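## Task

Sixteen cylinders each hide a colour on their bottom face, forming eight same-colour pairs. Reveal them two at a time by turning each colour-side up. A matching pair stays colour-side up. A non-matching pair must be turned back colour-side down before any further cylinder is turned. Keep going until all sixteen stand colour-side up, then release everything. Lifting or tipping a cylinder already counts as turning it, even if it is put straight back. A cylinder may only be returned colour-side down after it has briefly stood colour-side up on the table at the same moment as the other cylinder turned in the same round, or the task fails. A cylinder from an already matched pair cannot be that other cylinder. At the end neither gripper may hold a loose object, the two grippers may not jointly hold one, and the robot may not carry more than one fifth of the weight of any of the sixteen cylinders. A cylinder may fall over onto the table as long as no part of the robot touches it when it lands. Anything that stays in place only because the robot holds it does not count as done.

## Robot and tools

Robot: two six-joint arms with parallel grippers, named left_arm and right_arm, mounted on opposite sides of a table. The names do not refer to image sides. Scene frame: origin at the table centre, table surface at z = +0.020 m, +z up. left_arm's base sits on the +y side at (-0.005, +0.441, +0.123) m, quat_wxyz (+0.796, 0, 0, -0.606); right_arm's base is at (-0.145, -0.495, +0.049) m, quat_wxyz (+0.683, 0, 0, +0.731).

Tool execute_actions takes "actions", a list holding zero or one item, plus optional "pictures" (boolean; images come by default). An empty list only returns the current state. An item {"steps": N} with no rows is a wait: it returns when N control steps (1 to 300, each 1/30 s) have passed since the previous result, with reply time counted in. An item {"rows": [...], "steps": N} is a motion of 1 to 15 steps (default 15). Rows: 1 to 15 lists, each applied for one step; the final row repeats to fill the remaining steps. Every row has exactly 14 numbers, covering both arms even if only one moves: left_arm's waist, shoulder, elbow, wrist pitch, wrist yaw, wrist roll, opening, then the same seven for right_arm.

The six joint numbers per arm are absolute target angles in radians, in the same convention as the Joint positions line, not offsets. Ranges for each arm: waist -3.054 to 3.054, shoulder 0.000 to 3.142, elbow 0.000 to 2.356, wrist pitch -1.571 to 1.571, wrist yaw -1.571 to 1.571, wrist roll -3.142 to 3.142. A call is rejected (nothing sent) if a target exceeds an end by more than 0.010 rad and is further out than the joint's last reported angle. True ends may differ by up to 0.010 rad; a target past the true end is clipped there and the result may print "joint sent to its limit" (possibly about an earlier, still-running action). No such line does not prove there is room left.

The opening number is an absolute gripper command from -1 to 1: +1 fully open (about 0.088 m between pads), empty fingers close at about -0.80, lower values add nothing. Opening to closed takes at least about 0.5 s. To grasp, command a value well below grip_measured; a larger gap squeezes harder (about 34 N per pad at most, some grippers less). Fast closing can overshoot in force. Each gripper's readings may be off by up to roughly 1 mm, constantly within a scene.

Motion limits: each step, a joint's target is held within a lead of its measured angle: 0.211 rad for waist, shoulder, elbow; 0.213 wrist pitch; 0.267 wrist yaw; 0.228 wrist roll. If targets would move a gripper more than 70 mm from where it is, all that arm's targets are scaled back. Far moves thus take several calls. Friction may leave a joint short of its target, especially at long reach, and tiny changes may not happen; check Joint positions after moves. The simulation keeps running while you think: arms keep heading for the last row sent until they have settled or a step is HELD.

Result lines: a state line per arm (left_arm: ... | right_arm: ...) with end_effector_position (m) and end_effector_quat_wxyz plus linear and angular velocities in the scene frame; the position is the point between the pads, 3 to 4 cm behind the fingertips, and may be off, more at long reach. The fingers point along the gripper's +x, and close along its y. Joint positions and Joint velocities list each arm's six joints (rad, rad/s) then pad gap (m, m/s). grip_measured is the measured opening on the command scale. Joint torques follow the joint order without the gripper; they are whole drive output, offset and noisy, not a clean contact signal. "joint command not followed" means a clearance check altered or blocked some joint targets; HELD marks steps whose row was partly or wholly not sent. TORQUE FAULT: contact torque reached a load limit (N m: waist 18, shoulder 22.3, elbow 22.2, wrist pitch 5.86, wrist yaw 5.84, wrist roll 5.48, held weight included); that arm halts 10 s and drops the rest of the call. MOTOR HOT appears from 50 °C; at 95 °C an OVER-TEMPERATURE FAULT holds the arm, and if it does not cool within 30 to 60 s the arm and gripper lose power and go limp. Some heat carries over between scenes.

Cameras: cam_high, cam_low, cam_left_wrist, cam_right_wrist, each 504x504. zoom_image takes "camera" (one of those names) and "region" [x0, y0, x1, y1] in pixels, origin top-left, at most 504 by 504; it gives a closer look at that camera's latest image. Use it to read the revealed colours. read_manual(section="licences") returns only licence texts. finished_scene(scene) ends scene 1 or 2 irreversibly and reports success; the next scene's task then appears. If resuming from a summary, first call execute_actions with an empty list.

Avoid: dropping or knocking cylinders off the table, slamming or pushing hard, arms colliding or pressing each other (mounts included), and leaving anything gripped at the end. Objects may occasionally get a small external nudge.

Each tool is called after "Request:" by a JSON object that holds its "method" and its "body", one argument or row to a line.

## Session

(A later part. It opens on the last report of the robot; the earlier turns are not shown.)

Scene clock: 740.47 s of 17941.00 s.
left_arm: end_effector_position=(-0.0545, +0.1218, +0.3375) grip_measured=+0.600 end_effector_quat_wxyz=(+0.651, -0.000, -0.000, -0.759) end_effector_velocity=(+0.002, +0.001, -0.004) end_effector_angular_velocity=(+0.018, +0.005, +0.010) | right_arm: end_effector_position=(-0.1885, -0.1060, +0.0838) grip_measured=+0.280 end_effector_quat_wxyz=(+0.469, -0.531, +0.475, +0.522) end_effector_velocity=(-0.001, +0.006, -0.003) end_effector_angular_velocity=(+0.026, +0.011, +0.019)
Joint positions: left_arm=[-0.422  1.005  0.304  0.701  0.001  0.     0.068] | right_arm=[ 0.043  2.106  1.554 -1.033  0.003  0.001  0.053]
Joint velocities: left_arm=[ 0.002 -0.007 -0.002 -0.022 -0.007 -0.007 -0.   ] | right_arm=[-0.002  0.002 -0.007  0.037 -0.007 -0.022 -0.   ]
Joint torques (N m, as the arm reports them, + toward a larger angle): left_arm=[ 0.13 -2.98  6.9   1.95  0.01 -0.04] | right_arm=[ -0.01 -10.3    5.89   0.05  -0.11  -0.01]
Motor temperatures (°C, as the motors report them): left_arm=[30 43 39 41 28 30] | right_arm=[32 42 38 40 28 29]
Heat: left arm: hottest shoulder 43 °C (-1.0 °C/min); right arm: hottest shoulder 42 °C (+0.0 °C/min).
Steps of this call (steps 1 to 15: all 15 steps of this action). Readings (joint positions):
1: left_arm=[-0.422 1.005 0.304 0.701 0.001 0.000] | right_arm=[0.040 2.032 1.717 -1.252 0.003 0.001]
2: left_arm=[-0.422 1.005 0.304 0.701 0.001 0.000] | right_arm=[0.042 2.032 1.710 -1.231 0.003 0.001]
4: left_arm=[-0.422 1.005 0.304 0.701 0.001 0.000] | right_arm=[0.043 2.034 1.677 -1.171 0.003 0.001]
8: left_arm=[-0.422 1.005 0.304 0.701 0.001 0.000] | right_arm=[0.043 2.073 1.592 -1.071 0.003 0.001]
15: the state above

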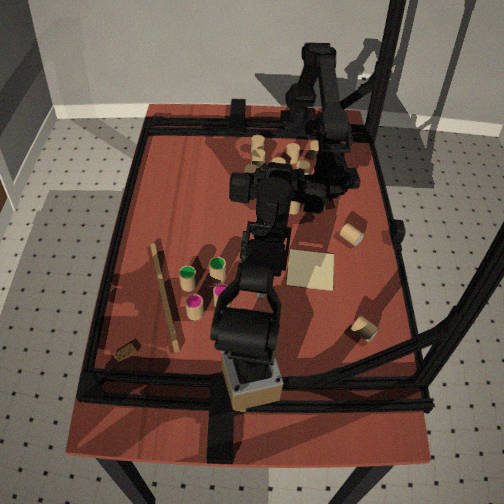

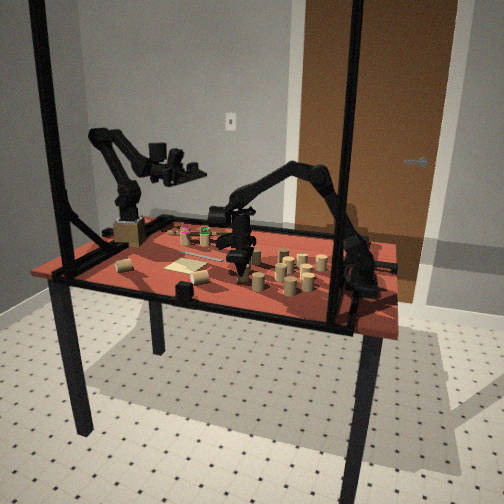

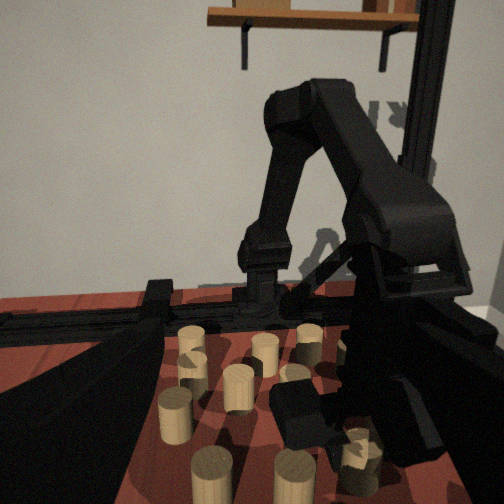

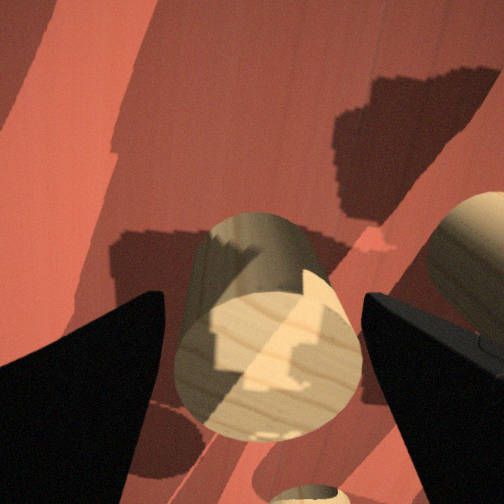

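Request:
{"method": "execute_actions", "body": {
  "actions": [
    {"rows":[[-0.42,1.0,0.3,0.7,0,0,0.6,0.047,2.106,1.573,-1.035,0,0,0.28],[-0.42,1.0,0.3,0.7,0,0,0.6,0.047,2.106,1.573,-1.035,0,0,0.28],[-0.42,1.0,0.3,0.7,0,0,0.6,0.047,2.106,1.573,-1.035,0,0,0.25],[-0.42,1.0,0.3,0.7,0,0,0.6,0.047,2.106,1.573,-1.035,0,0,0.2],[-0.42,1.0,0.3,0.7,0,0,0.6,0.047,2.106,1.573,-1.035,0,0,0.15],[-0.42,1.0,0.3,0.7,0,0,0.6,0.047,2.106,1.573,-1.035,0,0,0.1],[-0.42,1.0,0.3,0.7,0,0,0.6,0.047,2.106,1.573,-1.035,0,0,0.06],[-0.42,1.0,0.3,0.7,0,0,0.6,0.047,2.106,1.573,-1.035,0,0,0.03],[-0.42,1.0,0.3,0.7,0,0,0.6,0.047,2.106,1.573,-1.035,0,0,-0.05],[-0.42,1.0,0.3,0.7,0,0,0.6,0.047,2.106,1.573,-1.035,0,0,-0.15],[-0.42,1.0,0.3,0.7,0,0,0.6,0.047,2.106,1.573,-1.035,0,0,-0.3]],"steps":15}
  ],
  "pictures": false
}}

Request:
{"method": "execute_actions", "body": {
  "actions": [
    {"rows":[[-0.42,1.0,0.3,0.7,0,0,0.6,0.047,2.09,1.605,-1.095,0,0,-0.3],[-0.42,1.0,0.3,0.7,0,0,0.6,0.047,2.075,1.645,-1.155,0,0,-0.3],[-0.42,1.0,0.3,0.7,0,0,0.6,0.047,2.06,1.70,-1.22,0,0,-0.3],[-0.42,1.0,0.3,0.7,0,0,0.6,0.047,2.045,1.75,-1.28,0,0,-0.3],[-0.42,1.0,0.3,0.7,0,0,0.6,0.047,2.03,1.80,-1.34,0,0,-0.3]],"steps":11}
  ],
  "pictures": false
}}

Request:
{"method": "execute_actions", "body": {
  "actions": [
    {"rows":[[-0.42,1.0,0.3,0.7,0,0,0.6,-0.22,1.3,1.3,0,0,1.571,-0.3]],"steps":15}
  ],
  "pictures": false
}}

Request:
{"method": "execute_actions", "body": {
  "actions": [
    {"rows":[[-0.42,1.477,0.39,1.09,0,0,0.6,-0.22,1.404,0.70,0.704,0,1.571,-0.3]],"steps":15}
  ],
  "pictures": false
}}

Request:
{"method": "execute_actions", "body": {
  "actions": [
    {"rows":[[-0.42,1.477,0.39,1.09,0,0,0.6,-0.22,1.404,0.70,0.704,0,1.571,-0.3]],"steps":9}
  ],
  "pictures": false
}}

Request:
{"method": "execute_actions", "body": {
  "actions": [
    {"rows":[[-0.42,1.53,0.44,1.093,0,0,0.6,-0.22,1.404,0.70,0.704,0,1.571,-0.3],[-0.42,1.58,0.495,1.093,0,0,0.6,-0.22,1.404,0.70,0.704,0,1.571,-0.3],[-0.42,1.635,0.55,1.093,0,0,0.6,-0.22,1.404,0.70,0.704,0,1.571,-0.3],[-0.42,1.69,0.60,1.093,0,0,0.6,-0.22,1.404,0.70,0.704,0,1.571,-0.3],[-0.42,1.74,0.655,1.093,0,0,0.6,-0.22,1.404,0.70,0.704,0,1.571,-0.3],[-0.42,1.78,0.705,1.093,0,0,0.6,-0.22,1.404,0.70,0.704,0,1.571,-0.3]],"steps":15}
  ]
}}

Scene clock: 751.37 s of 17941.00 s.
left_arm: end_effector_position=(-0.0545, +0.1218, +0.3372) grip_measured=+0.600 end_effector_quat_wxyz=(+0.651, +0.000, +0.000, -0.759) end_effector_velocity=(+0.002, +0.000, -0.005) end_effector_angular_velocity=(+0.021, -0.011, +0.010) | right_arm: end_effector_position=(-0.1894, -0.1033, +0.0863) grip_measured=+0.003 end_effector_quat_wxyz=(+0.471, -0.529, +0.472, +0.525) end_effector_velocity=(-0.004, -0.003, +0.000) end_effector_angular_velocity=(-0.010, +0.021, +0.010)
Joint positions: left_arm=[-0.422  1.005  0.303  0.701  0.001  0.     0.068] | right_arm=[ 0.045  2.106  1.564 -1.034  0.002  0.001  0.039]
Joint velocities: left_arm=[ 0.002 -0.002 -0.002 -0.022 -0.007  0.007 -0.   ] | right_arm=[ 0.002 -0.002 -0.002 -0.007 -0.022 -0.007  0.   ]
Joint torques (N m, as the arm reports them, + toward a larger angle): left_arm=[ 0.15 -2.96  6.87  1.94  0.01 -0.03] | right_arm=[  0.15 -10.29   6.97   0.01  -0.1   -0.02]
Motor temperatures (°C, as the motors report them): left_arm=[30 42 39 41 28 30] | right_arm=[32 44 38 39 28 29]
Heat: left arm: hottest shoulder 42 °C (-3.0 °C/min); right arm: hottest shoulder 44 °C (+2.0 °C/min).
Steps of this call (steps 1 to 15: the robot went on to your last target; steps 16 to 90: nothing new was sent; then 7.40 s passed at rest; steps 91 to 105: all 15 steps of this action). Readings (joint positions):
91: left_arm=[-0.422 1.005 0.304 0.701 0.001 0.000] | right_arm=[0.043 2.106 1.555 -1.031 0.003 0.001]
92: left_arm=[-0.422 1.005 0.304 0.701 0.001 0.000] | right_arm=[0.043 2.106 1.556 -1.032 0.002 0.001]
94: left_arm=[-0.422 1.005 0.304 0.701 0.001 0.000] | right_arm=[0.043 2.106 1.560 -1.032 0.003 0.001]
98: left_arm=[-0.422 1.005 0.304 0.701 0.001 0.000] | right_arm=[0.044 2.106 1.564 -1.033 0.003 0.001]
105: the state above

Scene clock: 751.73 s of 17941.00 s.
left_arm: end_effector_position=(-0.0545, +0.1218, +0.3372) grip_measured=+0.600 end_effector_quat_wxyz=(+0.651, +0.000, +0.000, -0.759) end_effector_velocity=(+0.000, +0.000, -0.005) end_effector_angular_velocity=(+0.025, +0.018, +0.005) | right_arm: end_effector_position=(-0.1891, -0.1060, +0.1743) grip_measured=+0.003 end_effector_quat_wxyz=(+0.476, -0.523, +0.467, +0.530) end_effector_velocity=(-0.001, -0.006, +0.069) end_effector_angular_velocity=(+0.094, +0.018, +0.010)
Joint positions: left_arm=[-0.422  1.005  0.303  0.701  0.001  0.     0.068] | right_arm=[ 0.045  2.026  1.798 -1.327  0.002  0.001  0.039]
Joint velocities: left_arm=[-0.002 -0.002 -0.002 -0.022 -0.007 -0.022 -0.   ] | right_arm=[ 0.002 -0.11   0.11  -0.125 -0.007 -0.007 -0.   ]
Joint torques (N m, as the arm reports them, + toward a larger angle): left_arm=[ 0.16 -2.98  6.93  1.97  0.   -0.02] | right_arm=[ 0.19 -8.69  5.78 -0.06 -0.1  -0.03]
Motor temperatures (°C, as the motors report them): left_arm=[30 42 39 41 28 30] | right_arm=[32 44 38 39 28 29]
Heat: left arm: hottest shoulder 42 °C (-3.0 °C/min); right arm: hottest shoulder 44 °C (+2.0 °C/min).
Steps of this call (steps 1 to 11: all 11 steps of this action). Readings (joint positions):
1: left_arm=[-0.422 1.005 0.303 0.701 0.001 0.000] | right_arm=[0.045 2.106 1.570 -1.047 0.002 0.001]
2: left_arm=[-0.422 1.005 0.303 0.701 0.001 0.000] | right_arm=[0.045 2.106 1.585 -1.081 0.002 0.001]
4: left_arm=[-0.422 1.005 0.303 0.701 0.001 0.000] | right_arm=[0.045 2.104 1.640 -1.176 0.002 0.001]
8: left_arm=[-0.422 1.005 0.303 0.701 0.001 0.000] | right_arm=[0.045 2.058 1.766 -1.300 0.002 0.001]
11: the state above

Scene clock: 752.23 s of 17941.00 s.
left_arm: end_effector_position=(-0.0545, +0.1218, +0.3372) grip_measured=+0.600 end_effector_quat_wxyz=(+0.651, +0.000, +0.000, -0.759) end_effector_velocity=(+0.000, +0.001, -0.001) end_effector_angular_velocity=(-0.001, +0.008, +0.005) | right_arm: end_effector_position=(-0.0836, -0.0981, +0.3668) grip_measured=+0.003 end_effector_quat_wxyz=(+0.726, +0.208, +0.443, +0.483) end_effector_velocity=(+0.003, +0.037, +0.697) end_effector_angular_velocity=(+3.109, +1.450, -0.920)
Joint positions: left_arm=[-0.422  1.005  0.303  0.701  0.001  0.     0.068] | right_arm=[-0.221  1.341  1.316 -0.434  0.003  0.952  0.039]
Joint velocities: left_arm=[-0.002 -0.002 -0.007  0.007 -0.007 -0.007 -0.   ] | right_arm=[-0.002 -0.764 -0.007  2.088 -0.022  2.117 -0.   ]
Joint torques (N m, as the arm reports them, + toward a larger angle): left_arm=[ 0.14 -2.96  6.95  1.98  0.   -0.04] | right_arm=[ 0.14 -4.42  5.95  1.16 -0.09  0.06]
Motor temperatures (°C, as the motors report them): left_arm=[30 42 39 41 28 30] | right_arm=[32 44 38 39 28 29]
Heat: left arm: hottest shoulder 42 °C (-3.0 °C/min); right arm: hottest shoulder 44 °C (+2.0 °C/min).
Steps of this call (steps 1 to 15: all 15 steps of this action). Readings (joint positions):
1: left_arm=[-0.422 1.005 0.303 0.701 0.001 0.000] | right_arm=[0.034 1.994 1.764 -1.275 -0.010 0.047]
2: left_arm=[-0.422 1.005 0.303 0.701 0.001 0.000] | right_arm=[0.001 1.956 1.709 -1.216 -0.015 0.106]
4: left_arm=[-0.422 1.005 0.303 0.701 0.001 0.000] | right_arm=[-0.096 1.866 1.594 -1.105 -0.008 0.228]
8: left_arm=[-0.422 1.005 0.303 0.701 0.001 0.000] | right_arm=[-0.235 1.635 1.368 -0.852 0.009 0.511]
15: the state above

Scene clock: 752.73 s of 17941.00 s.
left_arm: end_effector_position=(-0.0630, +0.0657, +0.3007) grip_measured=+0.600 end_effector_quat_wxyz=(+0.651, -0.000, -0.000, -0.759) end_effector_velocity=(+0.000, -0.000, -0.005) end_effector_angular_velocity=(+0.018, +0.005, +0.005) | right_arm: end_effector_position=(-0.0816, -0.0849, +0.2448) grip_measured=+0.003 end_effector_quat_wxyz=(+0.590, +0.476, +0.518, +0.395) end_effector_velocity=(+0.013, +0.100, +0.425) end_effector_angular_velocity=(+2.013, -0.230, -0.009)
Joint positions: left_arm=[-0.422  1.472  0.385  1.088  0.001  0.     0.068] | right_arm=[-0.221  1.418  0.694  0.487  0.003  1.561  0.039]
Joint velocities: left_arm=[-0.002  0.007 -0.002 -0.007 -0.007 -0.007  0.   ] | right_arm=[ 0.002 -0.002 -0.022  2.044 -0.007  0.081 -0.001]
Joint torques (N m, as the arm reports them, + toward a larger angle): left_arm=[ 0.16 -3.96  6.6   2.08  0.01 -0.04] | right_arm=[ 0.11 -7.84  8.1   2.07 -0.1   0.05]
Motor temperatures (°C, as the motors report them): left_arm=[30 42 39 41 28 30] | right_arm=[32 44 38 39 28 29]
Heat: left arm: hottest shoulder 42 °C (-2.0 °C/min); right arm: hottest shoulder 44 °C (+2.0 °C/min).
Steps of this call (steps 1 to 15: all 15 steps of this action). Readings (joint positions):
1: left_arm=[-0.422 1.043 0.313 0.754 0.001 0.000] | right_arm=[-0.221 1.329 1.294 -0.351 0.003 1.017]
2: left_arm=[-0.422 1.105 0.333 0.828 0.001 0.000] | right_arm=[-0.221 1.319 1.266 -0.285 0.003 1.077]
4: left_arm=[-0.422 1.235 0.372 0.962 0.001 0.000] | right_arm=[-0.221 1.328 1.188 -0.179 0.003 1.192]
8: left_arm=[-0.422 1.430 0.388 1.051 0.001 0.000] | right_arm=[-0.221 1.394 0.953 0.060 0.003 1.444]
15: the state above

Scene clock: 753.03 s of 17941.00 s.
left_arm: end_effector_position=(-0.0631, +0.0657, +0.3010) grip_measured=+0.600 end_effector_quat_wxyz=(+0.651, -0.001, -0.001, -0.759) end_effector_velocity=(-0.002, +0.000, +0.000) end_effector_angular_velocity=(+0.004, +0.007, -0.010) | right_arm: end_effector_position=(-0.0809, -0.0798, +0.2978) grip_measured=+0.002 end_effector_quat_wxyz=(+0.541, +0.534, +0.462, +0.458) end_effector_velocity=(-0.002, -0.001, +0.030) end_effector_angular_velocity=(+0.136, -0.028, +0.020)
Joint positions: left_arm=[-0.422  1.472  0.385  1.089  0.001  0.     0.068] | right_arm=[-0.221  1.406  0.702  0.694  0.003  1.568  0.039]
Joint velocities: left_arm=[-0.002 -0.002  0.002 -0.007  0.007 -0.007 -0.   ] | right_arm=[-0.002 -0.007 -0.007  0.139 -0.022 -0.007 -0.001]
Joint torques (N m, as the arm reports them, + toward a larger angle): left_arm=[ 0.12 -3.87  6.68  2.14  0.   -0.04] | right_arm=[ 0.14 -6.32  7.1   1.69 -0.12  0.06]
Motor temperatures (°C, as the motors report them): left_arm=[30 42 39 41 28 30] | right_arm=[32 44 38 39 28 29]
Heat: left arm: hottest shoulder 42 °C (-2.0 °C/min); right arm: hottest shoulder 44 °C (+2.0 °C/min).
Steps of this call (steps 1 to 9: all 9 steps of this action). Readings (joint positions):
1: left_arm=[-0.422 1.472 0.385 1.088 0.001 0.000] | right_arm=[-0.221 1.418 0.694 0.558 0.003 1.563]
2: left_arm=[-0.422 1.472 0.385 1.088 0.001 0.000] | right_arm=[-0.221 1.415 0.697 0.612 0.003 1.564]
4: left_arm=[-0.422 1.472 0.385 1.088 0.001 0.000] | right_arm=[-0.221 1.407 0.702 0.665 0.003 1.566]
8: left_arm=[-0.422 1.472 0.385 1.089 0.001 0.000] | right_arm=[-0.221 1.406 0.702 0.690 0.003 1.568]
9: the state above

Scene clock: 753.53 s of 17941.00 s.
left_arm: end_effector_position=(-0.0752, -0.0139, +0.3019) grip_measured=+0.600 end_effector_quat_wxyz=(+0.651, -0.006, -0.005, -0.759) end_effector_velocity=(-0.001, -0.005, +0.006) end_effector_angular_velocity=(-0.011, +0.009, +0.005) | right_arm: end_effector_position=(-0.0809, -0.0798, +0.2993) grip_measured=+0.002 end_effector_quat_wxyz=(+0.539, +0.536, +0.460, +0.459) end_effector_velocity=(+0.002, -0.000, -0.000) end_effector_angular_velocity=(+0.001, -0.008, +0.000)
Joint positions: left_arm=[-0.422  1.771  0.695  1.092  0.001  0.     0.068] | right_arm=[-0.221  1.406  0.702  0.701  0.003  1.568  0.039]
Joint velocities: left_arm=[-0.002  0.007  0.027 -0.007 -0.007 -0.007 -0.   ] | right_arm=[-0.007  0.002 -0.002  0.007 -0.007 -0.007 -0.   ]
Joint torques (N m, as the arm reports them, + toward a larger angle): left_arm=[ 0.16 -5.52  6.94  2.07  0.01 -0.03] | right_arm=[ 0.09 -6.33  7.    1.6  -0.11  0.06]
Motor temperatures (°C, as the motors report them): left_arm=[30 42 39 41 28 30] | right_arm=[32 44 38 39 28 29]
Heat: left arm: hottest shoulder 42 °C (-2.0 °C/min); right arm: hottest shoulder 44 °C (+2.0 °C/min).
Steps of this call (steps 1 to 15: all 15 steps of this action). Readings (joint positions):
1: left_arm=[-0.422 1.481 0.392 1.090 0.001 0.000] | right_arm=[-0.221 1.406 0.702 0.698 0.003 1.568]
2: left_arm=[-0.422 1.502 0.414 1.091 0.001 0.000] | right_arm=[-0.221 1.406 0.702 0.700 0.003 1.568]
4: left_arm=[-0.422 1.581 0.493 1.091 0.001 0.000] | right_arm=[-0.221 1.406 0.702 0.701 0.003 1.568]
8: left_arm=[-0.422 1.738 0.660 1.092 0.001 0.000] | right_arm=[-0.221 1.406 0.702 0.701 0.003 1.568]
15: the state above

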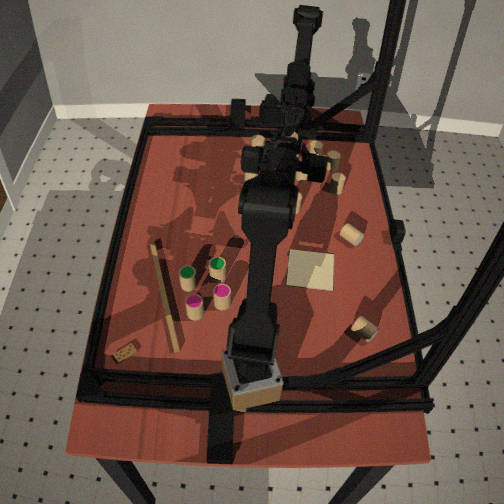

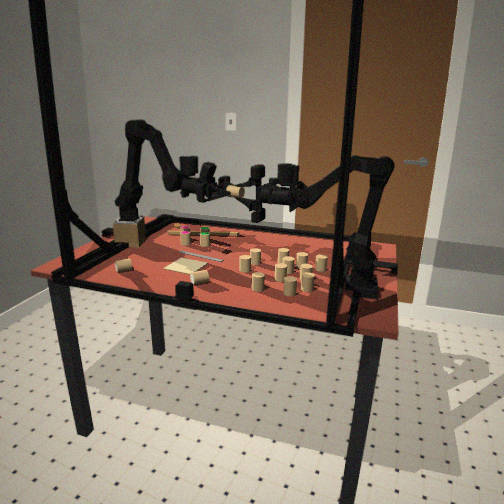

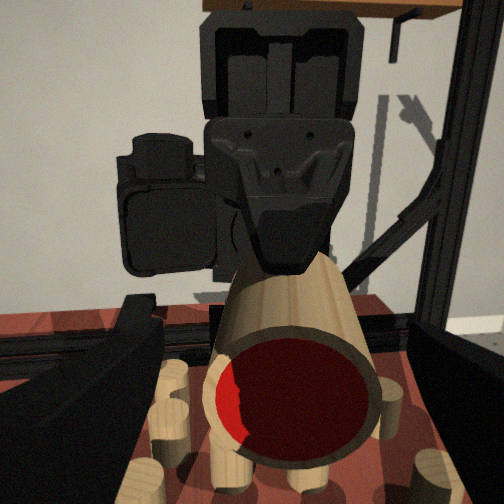

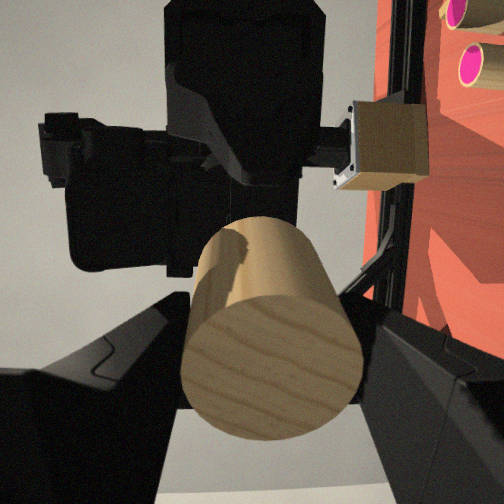

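Request:
{"method": "execute_actions", "body": {
  "actions": [
    {"rows":[[-0.42,1.783,0.708,1.093,0,0,0.45,-0.22,1.404,0.70,0.704,0,1.571,-0.3],[-0.42,1.783,0.708,1.093,0,0,0.33,-0.22,1.404,0.70,0.704,0,1.571,-0.3],[-0.42,1.783,0.708,1.093,0,0,0.25,-0.22,1.404,0.70,0.704,0,1.571,-0.3],[-0.42,1.783,0.708,1.093,0,0,0.2,-0.22,1.404,0.70,0.704,0,1.571,-0.3],[-0.42,1.783,0.708,1.093,0,0,0.15,-0.22,1.404,0.70,0.704,0,1.571,-0.3],[-0.42,1.783,0.708,1.093,0,0,0.1,-0.22,1.404,0.70,0.704,0,1.571,-0.3],[-0.42,1.783,0.708,1.093,0,0,0.06,-0.22,1.404,0.70,0.704,0,1.571,-0.3],[-0.42,1.783,0.708,1.093,0,0,0.03,-0.22,1.404,0.70,0.704,0,1.571,-0.3],[-0.42,1.783,0.708,1.093,0,0,-0.05,-0.22,1.404,0.70,0.704,0,1.571,-0.3],[-0.42,1.783,0.708,1.093,0,0,-0.15,-0.22,1.404,0.70,0.704,0,1.571,-0.3],[-0.42,1.783,0.708,1.093,0,0,-0.3,-0.22,1.404,0.70,0.704,0,1.571,-0.3]],"steps":15}
  ],
  "pictures": false
}}

Request:
{"method": "execute_actions", "body": {
  "actions": [
    {"rows":[[-0.42,1.783,0.708,1.093,0,0,-0.3,-0.22,1.404,0.70,0.704,0,1.571,0.6]],"steps":7}
  ],
  "pictures": false
}}

Request:
{"method": "execute_actions", "body": {
  "actions": [
    {"rows":[[-0.42,1.71,0.63,1.093,0,0,-0.3,-0.22,1.404,0.70,0.704,0,1.571,0.6],[-0.42,1.635,0.55,1.093,0,0,-0.3,-0.22,1.404,0.70,0.704,0,1.571,0.6],[-0.42,1.555,0.47,1.093,0,0,-0.3,-0.22,1.404,0.70,0.704,0,1.571,0.6],[-0.42,1.477,0.39,1.093,0,0,-0.3,-0.22,1.404,0.70,0.704,0,1.571,0.6]],"steps":8}
  ],
  "pictures": false
}}

Request:
{"method": "execute_actions", "body": {
  "actions": [
    {"rows":[[0.075,1.1,0.8,-1.037,0,0,-0.3,-0.143,1.3,1.3,-1.37,0,0,0.3]],"steps":15}
  ],
  "pictures": false
}}

Request:
{"method": "execute_actions", "body": {
  "actions": [
    {"rows":[[0.075,1.1,0.8,-1.037,0,0,-0.3,-0.143,1.3,1.3,-1.37,0,0,0.3]],"steps":15}
  ],
  "pictures": false
}}

Request:
{"method": "execute_actions", "body": {
  "actions": [
    {"rows":[[0.075,2.123,1.589,-1.037,0,0,-0.3,-0.143,2.1,1.9,-1.37,0,0,0.3]],"steps":15}
  ],
  "pictures": false
}}

Request:
{"method": "execute_actions", "body": {
  "actions": [
    {"rows":[[0.075,2.123,1.589,-1.037,0,0,-0.3,-0.143,2.1,1.9,-1.37,0,0,0.3]],"steps":12}
  ],
  "pictures": false
}}

Request:
{"method": "execute_actions", "body": {
  "actions": [
    {"rows":[[0.075,2.137,1.572,-1.006,0,0,-0.3,-0.143,2.107,1.868,-1.33,0,0,0.3],[0.075,2.151,1.556,-0.975,0,0,-0.3,-0.143,2.114,1.836,-1.29,0,0,0.3],[0.075,2.165,1.54,-0.944,0,0,-0.3,-0.143,2.121,1.804,-1.25,0,0,0.3],[0.075,2.179,1.523,-0.913,0,0,-0.3,-0.143,2.128,1.772,-1.21,0,0,0.3],[0.075,2.193,1.507,-0.882,0,0,-0.3,-0.143,2.135,1.74,-1.17,0,0,0.3],[0.075,2.207,1.49,-0.851,0,0,-0.3,-0.143,2.135,1.74,-1.17,0,0,0.3],[0.075,2.218,1.477,-0.825,0,0,-0.3,-0.143,2.135,1.74,-1.17,0,0,0.3],[0.075,2.226,1.468,-0.808,0,0,-0.3,-0.143,2.135,1.74,-1.17,0,0,0.3],[0.075,2.231,1.462,-0.797,0,0,-0.3,-0.143,2.135,1.74,-1.17,0,0,0.3],[0.075,2.235,1.458,-0.79,0,0,-0.3,-0.143,2.135,1.74,-1.17,0,0,0.3]],"steps":15}
  ],
  "pictures": false
}}

Request:
{"method": "execute_actions", "body": {
  "actions": [
    {"steps":5}
  ]
}}

Scene clock: 766.97 s of 17941.00 s.
left_arm: end_effector_position=(-0.0756, -0.0151, +0.3019) grip_measured=+0.030 end_effector_quat_wxyz=(+0.651, -0.006, -0.005, -0.759) end_effector_velocity=(-0.002, +0.001, +0.001) end_effector_angular_velocity=(+0.004, +0.007, -0.000) | right_arm: end_effector_position=(-0.0806, -0.0799, +0.2992) grip_measured=+0.002 end_effector_quat_wxyz=(+0.539, +0.536, +0.460, +0.459) end_effector_velocity=(-0.004, +0.000, -0.002) end_effector_angular_velocity=(-0.013, -0.035, +0.025)
Joint positions: left_arm=[-0.422  1.775  0.7    1.092  0.001  0.     0.04 ] | right_arm=[-0.222  1.406  0.701  0.702  0.003  1.569  0.039]
Joint velocities: left_arm=[-0.007 -0.007 -0.002 -0.007 -0.007 -0.007 -0.   ] | right_arm=[ 0.002 -0.002 -0.002 -0.007 -0.022 -0.037 -0.   ]
Joint torques (N m, as the arm reports them, + toward a larger angle): left_arm=[ 0.19 -5.63  7.11  2.07 -0.01 -0.04] | right_arm=[ 0.08 -6.28  7.13  1.6  -0.12  0.05]
Motor temperatures (°C, as the motors report them): left_arm=[30 43 40 42 28 30] | right_arm=[32 43 38 41 28 29]
Heat: left arm: hottest shoulder 43 °C (-1.0 °C/min); right arm: hottest shoulder 43 °C (+1.0 °C/min).
Steps of this call (steps 1 to 15: the robot went on to your last target; steps 16 to 388: nothing new was sent; steps 389 to 403: all 15 steps of this action). Readings (joint positions):
389: left_arm=[-0.421 1.774 0.698 1.092 0.001 0.000] | right_arm=[-0.221 1.406 0.701 0.702 0.002 1.569]
390: left_arm=[-0.421 1.774 0.699 1.092 0.001 0.000] | right_arm=[-0.221 1.406 0.701 0.702 0.002 1.569]
392: left_arm=[-0.421 1.775 0.699 1.092 0.001 0.000] | right_arm=[-0.221 1.406 0.701 0.702 0.002 1.569]
396: left_arm=[-0.421 1.775 0.700 1.092 0.001 0.000] | right_arm=[-0.221 1.406 0.701 0.702 0.002 1.569]
403: the state above

Scene clock: 767.20 s of 17941.00 s.
left_arm: end_effector_position=(-0.0756, -0.0152, +0.3010) grip_measured=+0.030 end_effector_quat_wxyz=(+0.651, -0.006, -0.005, -0.759) end_effector_velocity=(+0.000, +0.001, -0.005) end_effector_angular_velocity=(+0.023, +0.004, +0.005) | right_arm: end_effector_position=(-0.0806, -0.0799, +0.2993) grip_measured=+0.514 end_effector_quat_wxyz=(+0.539, +0.536, +0.460, +0.459) end_effector_velocity=(-0.002, -0.001, -0.007) end_effector_angular_velocity=(-0.030, -0.018, +0.020)
Joint positions: left_arm=[-0.422  1.777  0.7    1.092  0.001  0.     0.04 ] | right_arm=[-0.222  1.406  0.701  0.702  0.003  1.569  0.064]
Joint velocities: left_arm=[-0.002 -0.002 -0.002 -0.022 -0.007 -0.007 -0.   ] | right_arm=[-0.002 -0.002 -0.007 -0.022 -0.022 -0.022  0.174]
Joint torques (N m, as the arm reports them, + toward a larger angle): left_arm=[ 0.14 -5.81  7.14  2.08  0.01 -0.03] | right_arm=[ 0.18 -6.26  7.07  1.53 -0.14  0.04]
Motor temperatures (°C, as the motors report them): left_arm=[30 43 40 42 28 30] | right_arm=[32 43 38 41 28 29]
Heat: left arm: hottest shoulder 43 °C (-1.0 °C/min); right arm: hottest shoulder 43 °C (+1.0 °C/min).
Steps of this call (steps 1 to 7: all 7 steps of this action). Readings (joint positions):
1: left_arm=[-0.422 1.775 0.700 1.092 0.001 0.000] | right_arm=[-0.222 1.406 0.701 0.702 0.003 1.569]
2: left_arm=[-0.422 1.775 0.700 1.092 0.001 0.000] | right_arm=[-0.222 1.406 0.701 0.702 0.003 1.569]
4: left_arm=[-0.422 1.776 0.700 1.092 0.001 0.000] | right_arm=[-0.222 1.406 0.701 0.702 0.003 1.569]
7: the state above

Scene clock: 767.47 s of 17941.00 s.
left_arm: end_effector_position=(-0.0644, +0.0577, +0.3026) grip_measured=+0.030 end_effector_quat_wxyz=(+0.651, -0.002, -0.002, -0.759) end_effector_velocity=(+0.014, +0.076, +0.005) end_effector_angular_velocity=(-0.030, +0.012, +0.019) | right_arm: end_effector_position=(-0.0806, -0.0799, +0.2993) grip_measured=+0.598 end_effector_quat_wxyz=(+0.539, +0.536, +0.460, +0.459) end_effector_velocity=(+0.002, -0.000, -0.004) end_effector_angular_velocity=(-0.011, +0.009, -0.010)
Joint positions: left_arm=[-0.422  1.503  0.416  1.093  0.001  0.     0.04 ] | right_arm=[-0.222  1.406  0.701  0.702  0.003  1.569  0.068]
Joint velocities: left_arm=[-0.002 -0.31  -0.286  0.007 -0.022 -0.007  0.   ] | right_arm=[-0.002  0.002 -0.002 -0.007  0.007  0.007  0.001]
Joint torques (N m, as the arm reports them, + toward a larger angle): left_arm=[ 0.17 -4.75  5.52  1.99  0.   -0.04] | right_arm=[ 0.1  -6.37  7.1   1.56 -0.11  0.03]
Motor temperatures (°C, as the motors report them): left_arm=[30 43 40 42 28 30] | right_arm=[32 43 38 41 28 29]
Heat: left arm: hottest shoulder 43 °C (-1.0 °C/min); right arm: hottest shoulder 43 °C (+1.0 °C/min).
Steps of this call (steps 1 to 8: all 8 steps of this action). Readings (joint positions):
1: left_arm=[-0.422 1.770 0.691 1.092 0.001 0.000] | right_arm=[-0.222 1.406 0.701 0.702 0.003 1.569]
2: left_arm=[-0.422 1.745 0.662 1.091 0.001 0.000] | right_arm=[-0.222 1.406 0.701 0.702 0.003 1.569]
4: left_arm=[-0.422 1.642 0.548 1.089 0.001 0.000] | right_arm=[-0.222 1.406 0.701 0.702 0.003 1.569]
8: the state above

Scene clock: 767.97 s of 17941.00 s.
left_arm: end_effector_position=(+0.1152, +0.0908, +0.4703) grip_measured=+0.029 end_effector_quat_wxyz=(+0.813, -0.036, -0.050, -0.579) end_effector_velocity=(+0.095, +0.079, -0.145) end_effector_angular_velocity=(+1.164, +0.408, +0.317) | right_arm: end_effector_position=(-0.1141, -0.0934, +0.4296) grip_measured=+0.301 end_effector_quat_wxyz=(+0.718, +0.151, +0.262, +0.626) end_effector_velocity=(-0.009, -0.084, -0.409) end_effector_angular_velocity=(-2.116, -1.946, +0.421)
Joint positions: left_arm=[ 0.061  1.107  0.791  0.439 -0.003  0.     0.04 ] | right_arm=[-0.145  1.283  1.303 -0.208  0.001  0.59   0.054]
Joint velocities: left_arm=[ 0.31  -0.379  0.286 -1.897 -0.007 -0.007  0.   ] | right_arm=[-0.002 -0.007  0.037 -2.    -0.022 -2.147 -0.001]
Joint torques (N m, as the arm reports them, + toward a larger angle): left_arm=[-1.07 -1.66  6.42  1.    0.14 -0.05] | right_arm=[ 0.17 -3.56  6.8   0.86 -0.08 -0.05]
Motor temperatures (°C, as the motors report them): left_arm=[30 43 40 42 28 30] | right_arm=[32 43 39 41 28 29]
Heat: left arm: hottest shoulder 43 °C (-1.0 °C/min); right arm: hottest shoulder 43 °C (+1.0 °C/min).
Steps of this call (steps 1 to 15: all 15 steps of this action). Readings (joint positions):
1: left_arm=[-0.409 1.481 0.428 1.053 0.010 0.000] | right_arm=[-0.216 1.396 0.724 0.650 0.006 1.527]
2: left_arm=[-0.380 1.459 0.451 1.005 0.011 0.000] | right_arm=[-0.202 1.388 0.758 0.588 0.006 1.471]
4: left_arm=[-0.313 1.408 0.508 0.945 0.010 0.000] | right_arm=[-0.172 1.366 0.850 0.482 0.002 1.355]
8: left_arm=[-0.184 1.288 0.631 0.815 0.010 0.000] | right_arm=[-0.147 1.323 1.088 0.233 0.001 1.087]
15: the state above

Scene clock: 768.47 s of 17941.00 s.
left_arm: end_effector_position=(+0.0935, +0.1635, +0.2809) grip_measured=+0.029 end_effector_quat_wxyz=(+0.743, +0.242, +0.342, -0.523) end_effector_velocity=(-0.115, +0.317, -0.289) end_effector_angular_velocity=(+1.910, +0.701, +0.010) | right_arm: end_effector_position=(-0.1241, -0.2230, +0.2648) grip_measured=+0.300 end_effector_quat_wxyz=(+0.608, -0.381, +0.416, +0.559) end_effector_velocity=(-0.032, -0.405, -0.160) end_effector_angular_velocity=(-2.001, +0.133, +0.075)
Joint positions: left_arm=[ 0.072  1.102  0.8   -0.562 -0.002  0.     0.04 ] | right_arm=[-0.145  1.298  1.303 -1.203  0.001  0.008  0.054]
Joint velocities: left_arm=[-0.002  0.002 -0.002 -2.029  0.007 -0.022 -0.   ] | right_arm=[-0.002  0.002 -0.002 -2.    -0.007 -0.081 -0.   ]
Joint torques (N m, as the arm reports them, + toward a larger angle): left_arm=[ 0.21 -3.45  7.58  1.56  0.09 -0.03] | right_arm=[ 0.16 -4.54  6.46  0.54 -0.07 -0.07]
Motor temperatures (°C, as the motors report them): left_arm=[30 43 40 42 28 30] | right_arm=[32 43 39 41 28 29]
Heat: left arm: hottest shoulder 43 °C (-1.0 °C/min); right arm: hottest shoulder 43 °C (+1.0 °C/min).
Steps of this call (steps 1 to 15: all 15 steps of this action). Readings (joint positions):
1: left_arm=[0.068 1.098 0.797 0.375 -0.003 0.000] | right_arm=[-0.145 1.283 1.304 -0.276 0.001 0.520]
2: left_arm=[0.070 1.095 0.800 0.310 -0.002 0.000] | right_arm=[-0.145 1.287 1.304 -0.346 0.001 0.450]
4: left_arm=[0.071 1.097 0.800 0.172 -0.002 0.000] | right_arm=[-0.145 1.296 1.303 -0.479 0.001 0.310]
8: left_arm=[0.072 1.102 0.800 -0.096 -0.002 0.000] | right_arm=[-0.145 1.298 1.303 -0.741 0.001 0.076]
15: the state above

Scene clock: 768.97 s of 17941.00 s.
left_arm: end_effector_position=(+0.1309, +0.0590, +0.2095) grip_measured=+0.028 end_effector_quat_wxyz=(+0.617, +0.379, +0.537, -0.434) end_effector_velocity=(+0.006, -0.016, -0.538) end_effector_angular_velocity=(+1.330, +0.452, +0.003) | right_arm: end_effector_position=(-0.1140, -0.0928, +0.1788) grip_measured=+0.300 end_effector_quat_wxyz=(+0.525, -0.476, +0.515, +0.483) end_effector_velocity=(+0.000, +0.002, -0.355) end_effector_angular_velocity=(-0.971, +0.083, +0.005)
Joint positions: left_arm=[ 0.073  1.987  1.577 -1.024 -0.002  0.     0.04 ] | right_arm=[-0.145  2.077  1.89  -1.367  0.001  0.003  0.054]
Joint velocities: left_arm=[-0.007  1.56   0.237 -0.081 -0.022 -0.007  0.   ] | right_arm=[-0.002  0.872 -0.081 -0.022 -0.007 -0.007 -0.   ]
Joint torques (N m, as the arm reports them, + toward a larger angle): left_arm=[ 0.26 -5.94  5.56 -0.03  0.1  -0.05] | right_arm=[  0.2  -14.7    7.65  -0.1   -0.07  -0.08]
Motor temperatures (°C, as the motors report them): left_arm=[30 43 40 42 28 30] | right_arm=[32 43 39 41 28 29]
Heat: left arm: hottest shoulder 43 °C (-1.0 °C/min); right arm: hottest shoulder 43 °C (+1.0 °C/min).
Steps of this call (steps 1 to 15: all 15 steps of this action). Readings (joint positions):
1: left_arm=[0.072 1.134 0.832 -0.654 -0.002 0.000] | right_arm=[-0.145 1.328 1.333 -1.288 0.001 0.006]
2: left_arm=[0.072 1.191 0.887 -0.723 -0.002 0.000] | right_arm=[-0.145 1.377 1.390 -1.326 0.001 0.004]
4: left_arm=[0.073 1.327 1.017 -0.832 -0.002 0.000] | right_arm=[-0.145 1.499 1.525 -1.328 0.001 0.004]
8: left_arm=[0.073 1.579 1.270 -0.998 -0.002 0.000] | right_arm=[-0.145 1.747 1.781 -1.359 0.001 0.003]
15: the state above

Scene clock: 769.37 s of 17941.00 s.
left_arm: end_effector_position=(+0.1283, +0.0662, +0.1560) grip_measured=+0.029 end_effector_quat_wxyz=(+0.574, +0.411, +0.581, -0.404) end_effector_velocity=(+0.001, +0.003, +0.000) end_effector_angular_velocity=(+0.014, -0.018, +0.005) | right_arm: end_effector_position=(-0.1139, -0.0919, +0.1674) grip_measured=+0.300 end_effector_quat_wxyz=(+0.517, -0.483, +0.523, +0.476) end_effector_velocity=(-0.000, +0.001, +0.000) end_effector_angular_velocity=(+0.008, +0.007, +0.005)
Joint positions: left_arm=[ 0.073  2.131  1.583 -1.037 -0.002  0.     0.04 ] | right_arm=[-0.145  2.109  1.894 -1.369  0.001  0.003  0.054]
Joint velocities: left_arm=[-0.002 -0.002 -0.002 -0.007 -0.022 -0.007 -0.   ] | right_arm=[-0.002 -0.002 -0.002  0.007 -0.007 -0.007 -0.   ]
Joint torques (N m, as the arm reports them, + toward a larger angle): left_arm=[ 0.21 -9.44  6.81  0.44  0.09 -0.05] | right_arm=[  0.23 -11.6    6.84   0.04  -0.08  -0.07]
Motor temperatures (°C, as the motors report them): left_arm=[30 43 40 42 28 30] | right_arm=[32 43 39 41 28 29]
Heat: left arm: hottest shoulder 43 °C (-1.0 °C/min); right arm: hottest shoulder 43 °C (+1.0 °C/min).
Steps of this call (steps 1 to 12: all 12 steps of this action). Readings (joint positions):
1: left_arm=[0.073 2.034 1.581 -1.027 -0.002 0.000] | right_arm=[-0.145 2.099 1.887 -1.367 0.001 0.003]
2: left_arm=[0.073 2.074 1.581 -1.033 -0.002 0.000] | right_arm=[-0.145 2.112 1.885 -1.368 0.001 0.003]
4: left_arm=[0.073 2.127 1.574 -1.038 -0.002 0.000] | right_arm=[-0.145 2.116 1.885 -1.369 0.001 0.003]
8: left_arm=[0.073 2.137 1.577 -1.039 -0.002 0.000] | right_arm=[-0.145 2.109 1.894 -1.369 0.001 0.003]
12: the state above

Scene clock: 769.87 s of 17941.00 s.
left_arm: end_effector_position=(+0.1291, +0.0635, +0.0884) grip_measured=+0.027 end_effector_quat_wxyz=(+0.579, +0.408, +0.577, -0.407) end_effector_velocity=(+0.011, -0.036, -0.001) end_effector_angular_velocity=(-0.170, -0.053, +0.020) | right_arm: end_effector_position=(-0.1133, -0.0841, +0.1210) grip_measured=+0.300 end_effector_quat_wxyz=(+0.523, -0.477, +0.516, +0.482) end_effector_velocity=(-0.002, +0.001, -0.002) end_effector_angular_velocity=(+0.004, +0.021, +0.020)
Joint positions: left_arm=[ 0.072  2.234  1.462 -0.796 -0.002  0.     0.04 ] | right_arm=[-0.145  2.131  1.744 -1.172  0.001  0.003  0.054]
Joint velocities: left_arm=[-0.002 -0.002 -0.007  0.183  0.007 -0.022 -0.   ] | right_arm=[-0.002  0.002 -0.002  0.007 -0.022 -0.022 -0.   ]
Joint torques (N m, as the arm reports them, + toward a larger angle): left_arm=[ 0.21 -8.72  5.11  0.43  0.08 -0.04] | right_arm=[  0.17 -10.33   5.81   0.25  -0.07  -0.07]
Motor temperatures (°C, as the motors report them): left_arm=[30 44 40 42 28 30] | right_arm=[32 43 39 41 28 29]
Heat: left arm: hottest shoulder 44 °C (+0.0 °C/min); right arm: hottest shoulder 43 °C (+1.0 °C/min).
Steps of this call (steps 1 to 15: all 15 steps of this action). Readings (joint positions):
1: left_arm=[0.073 2.131 1.582 -1.034 -0.002 0.000] | right_arm=[-0.145 2.109 1.892 -1.364 0.001 0.003]
2: left_arm=[0.073 2.132 1.577 -1.017 -0.002 0.000] | right_arm=[-0.145 2.109 1.883 -1.342 0.001 0.003]
4: left_arm=[0.073 2.139 1.561 -0.967 -0.002 0.000] | right_arm=[-0.145 2.109 1.848 -1.280 0.001 0.003]
8: left_arm=[0.073 2.185 1.507 -0.860 -0.002 0.000] | right_arm=[-0.145 2.122 1.763 -1.197 0.001 0.003]
15: the state above

Scene clock: 770.03 s of 17941.00 s.
left_arm: end_effector_position=(+0.1293, +0.0629, +0.0883) grip_measured=+0.026 end_effector_quat_wxyz=(+0.580, +0.407, +0.576, -0.408) end_effector_velocity=(-0.002, +0.001, +0.000) end_effector_angular_velocity=(+0.009, -0.004, +0.000) | right_arm: end_effector_position=(-0.1133, -0.0838, +0.1212) grip_measured=+0.300 end_effector_quat_wxyz=(+0.523, -0.477, +0.516, +0.482) end_effector_velocity=(+0.002, +0.002, +0.002) end_effector_angular_velocity=(+0.010, -0.023, +0.009)
Joint positions: left_arm=[ 0.072  2.234  1.461 -0.792 -0.002  0.     0.04 ] | right_arm=[-0.145  2.131  1.745 -1.172  0.001  0.003  0.054]
Joint velocities: left_arm=[-0.007 -0.002 -0.002 -0.007 -0.007 -0.007 -0.   ] | right_arm=[ 0.002 -0.002  0.002  0.007  0.022 -0.007  0.   ]
Joint torques (N m, as the arm reports them, + toward a larger angle): left_arm=[ 0.21 -8.7   5.13  0.61  0.08 -0.04] | right_arm=[  0.15 -10.24   5.73   0.22  -0.06  -0.08]
Motor temperatures (°C, as the motors report them): left_arm=[30 44 40 42 28 30] | right_arm=[32 43 39 41 28 29]
Heat: left arm: hottest shoulder 44 °C (+0.0 °C/min); right arm: hottest shoulder 43 °C (+1.0 °C/min).
Steps of this call (steps 1 to 5: the robot went on to your last target). Readings (joint positions):
1: left_arm=[0.072 2.234 1.461 -0.793 -0.002 0.000] | right_arm=[-0.145 2.131 1.744 -1.172 0.001 0.003]
2: left_arm=[0.072 2.234 1.461 -0.792 -0.002 0.000] | right_arm=[-0.145 2.131 1.744 -1.172 0.001 0.003]
4: left_arm=[0.072 2.234 1.461 -0.792 -0.002 0.000] | right_arm=[-0.145 2.131 1.745 -1.172 0.001 0.003]
5: the state above

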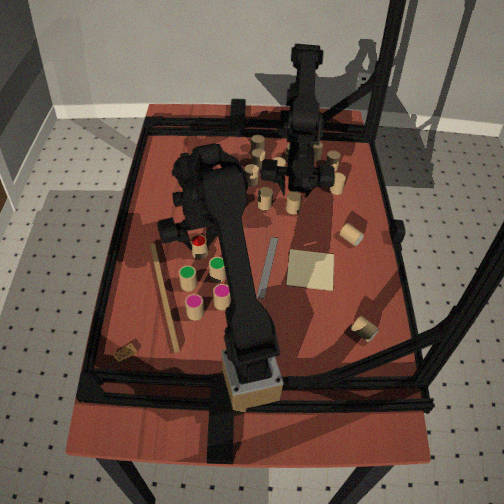

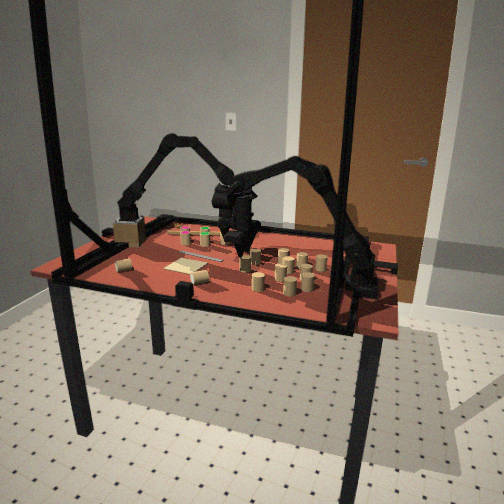

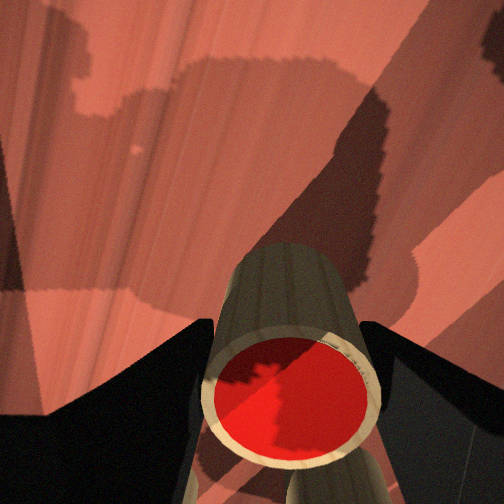

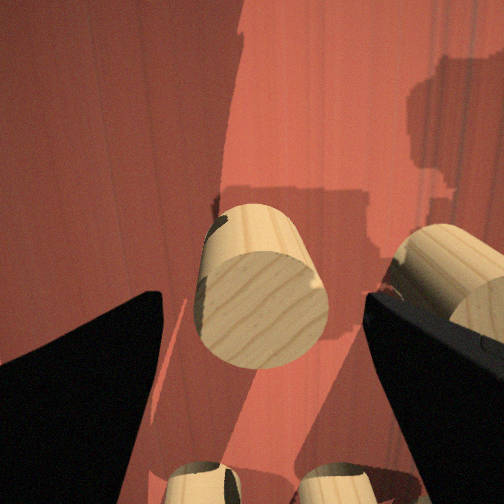

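Request:
{"method": "execute_actions", "body": {
  "actions": [
    {"rows":[[0.075,2.244,1.455,-0.79,0,0,-0.3,-0.141,2.137,1.725,-1.157,0,0,0.3],[0.075,2.244,1.455,-0.79,0,0,-0.3,-0.141,2.14,1.71,-1.14,0,0,0.3],[0.075,2.244,1.455,-0.79,0,0,-0.3,-0.141,2.143,1.695,-1.122,0,0,0.3],[0.075,2.244,1.455,-0.79,0,0,-0.3,-0.141,2.146,1.68,-1.104,0,0,0.3],[0.075,2.244,1.455,-0.79,0,0,-0.3,-0.141,2.149,1.665,-1.086,0,0,0.3],[0.075,2.244,1.455,-0.79,0,0,-0.3,-0.141,2.152,1.65,-1.068,0,0,0.3],[0.075,2.244,1.455,-0.79,0,0,0.05,-0.141,2.155,1.635,-1.053,0,0,0.3],[0.075,2.244,1.455,-0.79,0,0,0.15,-0.141,2.155,1.635,-1.053,0,0,0.3],[0.075,2.244,1.455,-0.79,0,0,0.3,-0.141,2.155,1.635,-1.053,0,0,0.3]],"steps":15}
  ]
}}

Scene clock: 774.17 s of 17941.00 s.
left_arm: end_effector_position=(+0.1295, +0.0632, +0.0877) grip_measured=+0.279 end_effector_quat_wxyz=(+0.580, +0.407, +0.576, -0.408) end_effector_velocity=(-0.001, +0.002, +0.000) end_effector_angular_velocity=(+0.009, -0.004, +0.020) | right_arm: end_effector_position=(-0.1145, -0.0871, +0.0901) grip_measured=+0.300 end_effector_quat_wxyz=(+0.522, -0.478, +0.516, +0.482) end_effector_velocity=(+0.000, +0.004, -0.002) end_effector_angular_velocity=(+0.018, +0.006, +0.020)
Joint positions: left_arm=[ 0.073  2.236  1.46  -0.791 -0.002  0.     0.053] | right_arm=[-0.143  2.145  1.641 -1.056  0.001  0.003  0.054]
Joint velocities: left_arm=[-0.002 -0.002 -0.002 -0.007 -0.007 -0.022  0.011] | right_arm=[-0.002  0.002 -0.002  0.022 -0.007 -0.022 -0.   ]
Joint torques (N m, as the arm reports them, + toward a larger angle): left_arm=[ 0.17 -7.86  4.89  0.56  0.09 -0.04] | right_arm=[ 0.2  -9.54  5.47  0.25 -0.09 -0.06]
Motor temperatures (°C, as the motors report them): left_arm=[30 45 40 41 28 30] | right_arm=[32 43 38 40 28 29]
Heat: left arm: hottest shoulder 45 °C (+1.0 °C/min); right arm: hottest shoulder 43 °C (+1.0 °C/min).
Steps of this call (steps 1 to 15: the robot went on to your last target; steps 16 to 109: nothing new was sent; steps 110 to 124: all 15 steps of this action). Readings (joint positions):
110: left_arm=[0.073 2.234 1.461 -0.791 -0.002 0.000] | right_arm=[-0.145 2.131 1.743 -1.169 0.001 0.003]
111: left_arm=[0.073 2.234 1.461 -0.791 -0.002 0.000] | right_arm=[-0.145 2.131 1.738 -1.161 0.001 0.003]
113: left_arm=[0.073 2.234 1.461 -0.791 -0.002 0.000] | right_arm=[-0.144 2.131 1.720 -1.135 0.001 0.003]
117: left_arm=[0.073 2.234 1.461 -0.791 -0.002 0.000] | right_arm=[-0.143 2.135 1.664 -1.078 0.001 0.003]
124: the state above

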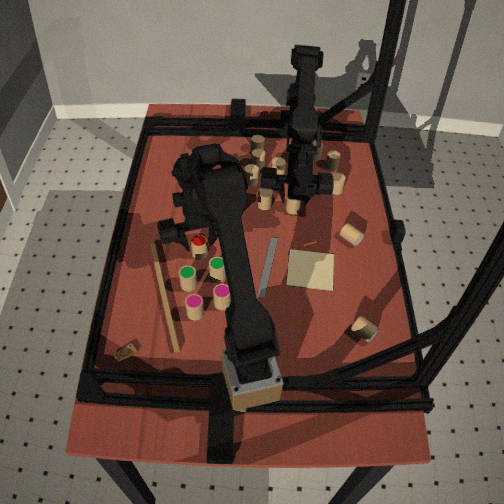

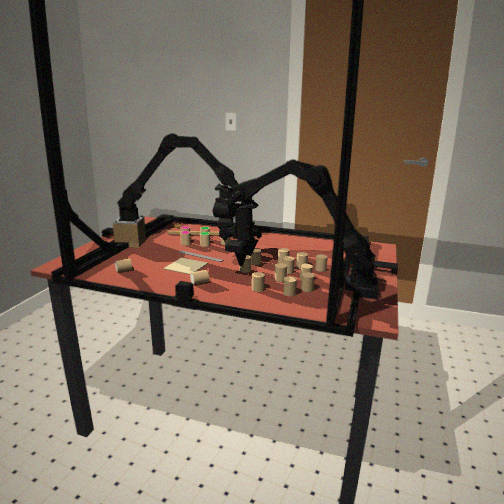

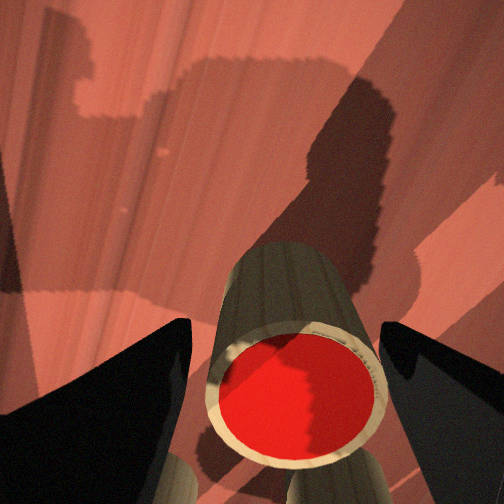

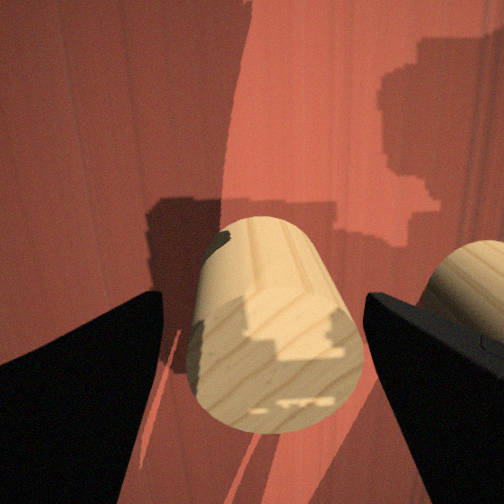

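Request:
{"method": "execute_actions", "body": {
  "actions": []
}}

Scene clock: 787.77 s of 17941.00 s.
left_arm: end_effector_position=(+0.1295, +0.0634, +0.0875) grip_measured=+0.300 end_effector_quat_wxyz=(+0.579, +0.407, +0.576, -0.408) end_effector_velocity=(+0.002, +0.001, +0.001) end_effector_angular_velocity=(+0.015, -0.034, +0.000) | right_arm: end_effector_position=(-0.1145, -0.0869, +0.0899) grip_measured=+0.300 end_effector_quat_wxyz=(+0.522, -0.478, +0.516, +0.482) end_effector_velocity=(-0.000, -0.002, +0.000) end_effector_angular_velocity=(-0.007, +0.008, +0.005)
Joint positions: left_arm=[ 0.073  2.236  1.46  -0.791 -0.002  0.     0.054] | right_arm=[-0.143  2.146  1.641 -1.055  0.001  0.003  0.054]
Joint velocities: left_arm=[-0.007 -0.002  0.002 -0.007 -0.037 -0.007 -0.   ] | right_arm=[-0.002 -0.002 -0.002 -0.007 -0.007 -0.007 -0.   ]
Joint torques (N m, as the arm reports them, + toward a larger angle): left_arm=[ 0.16 -7.92  4.88  0.56  0.09 -0.06] | right_arm=[ 0.15 -9.58  5.55  0.23 -0.07 -0.04]
Motor temperatures (°C, as the motors report them): left_arm=[30 48 39 39 28 30] | right_arm=[32 44 38 39 28 29]
Heat: left arm: hottest shoulder 48 °C (+4.0 °C/min); right arm: hottest shoulder 44 °C (+2.0 °C/min).
Steps of this call (steps 1 to 15: the robot went on to your last target; steps 16 to 90: nothing new was sent; then 10.60 s passed at rest). Readings (joint positions):
1: left_arm=[0.073 2.236 1.460 -0.791 -0.002 0.000] | right_arm=[-0.143 2.145 1.641 -1.055 0.001 0.003]
2: left_arm=[0.073 2.236 1.460 -0.791 -0.002 0.000] | right_arm=[-0.143 2.145 1.641 -1.055 0.001 0.003]
4: left_arm=[0.073 2.236 1.460 -0.791 -0.002 0.000] | right_arm=[-0.143 2.145 1.641 -1.055 0.001 0.003]
8: left_arm=[0.073 2.236 1.460 -0.791 -0.002 0.000] | right_arm=[-0.143 2.145 1.641 -1.055 0.001 0.003]
90: the state above
All arms were judged still, so your last target was given up. Only a new action makes them travel on or press farther. Fingers that are still opening or closing keep moving.

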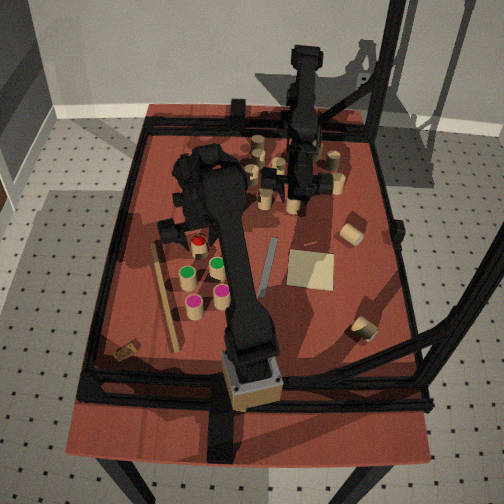

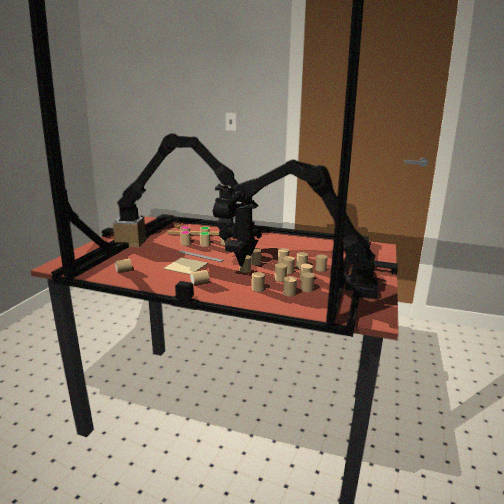

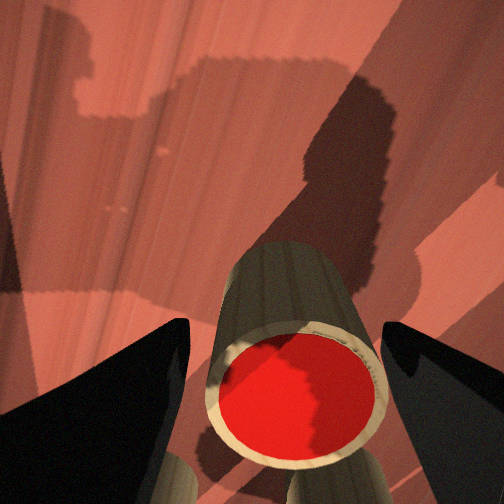

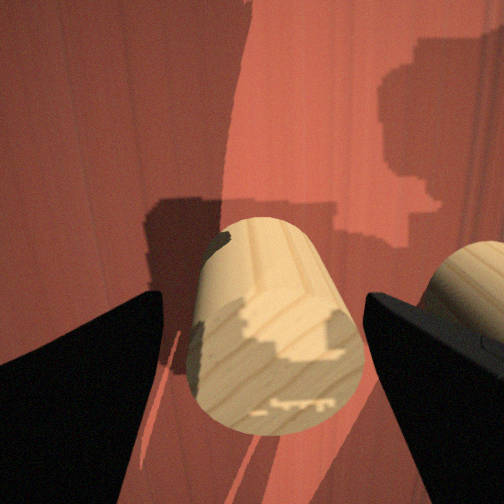

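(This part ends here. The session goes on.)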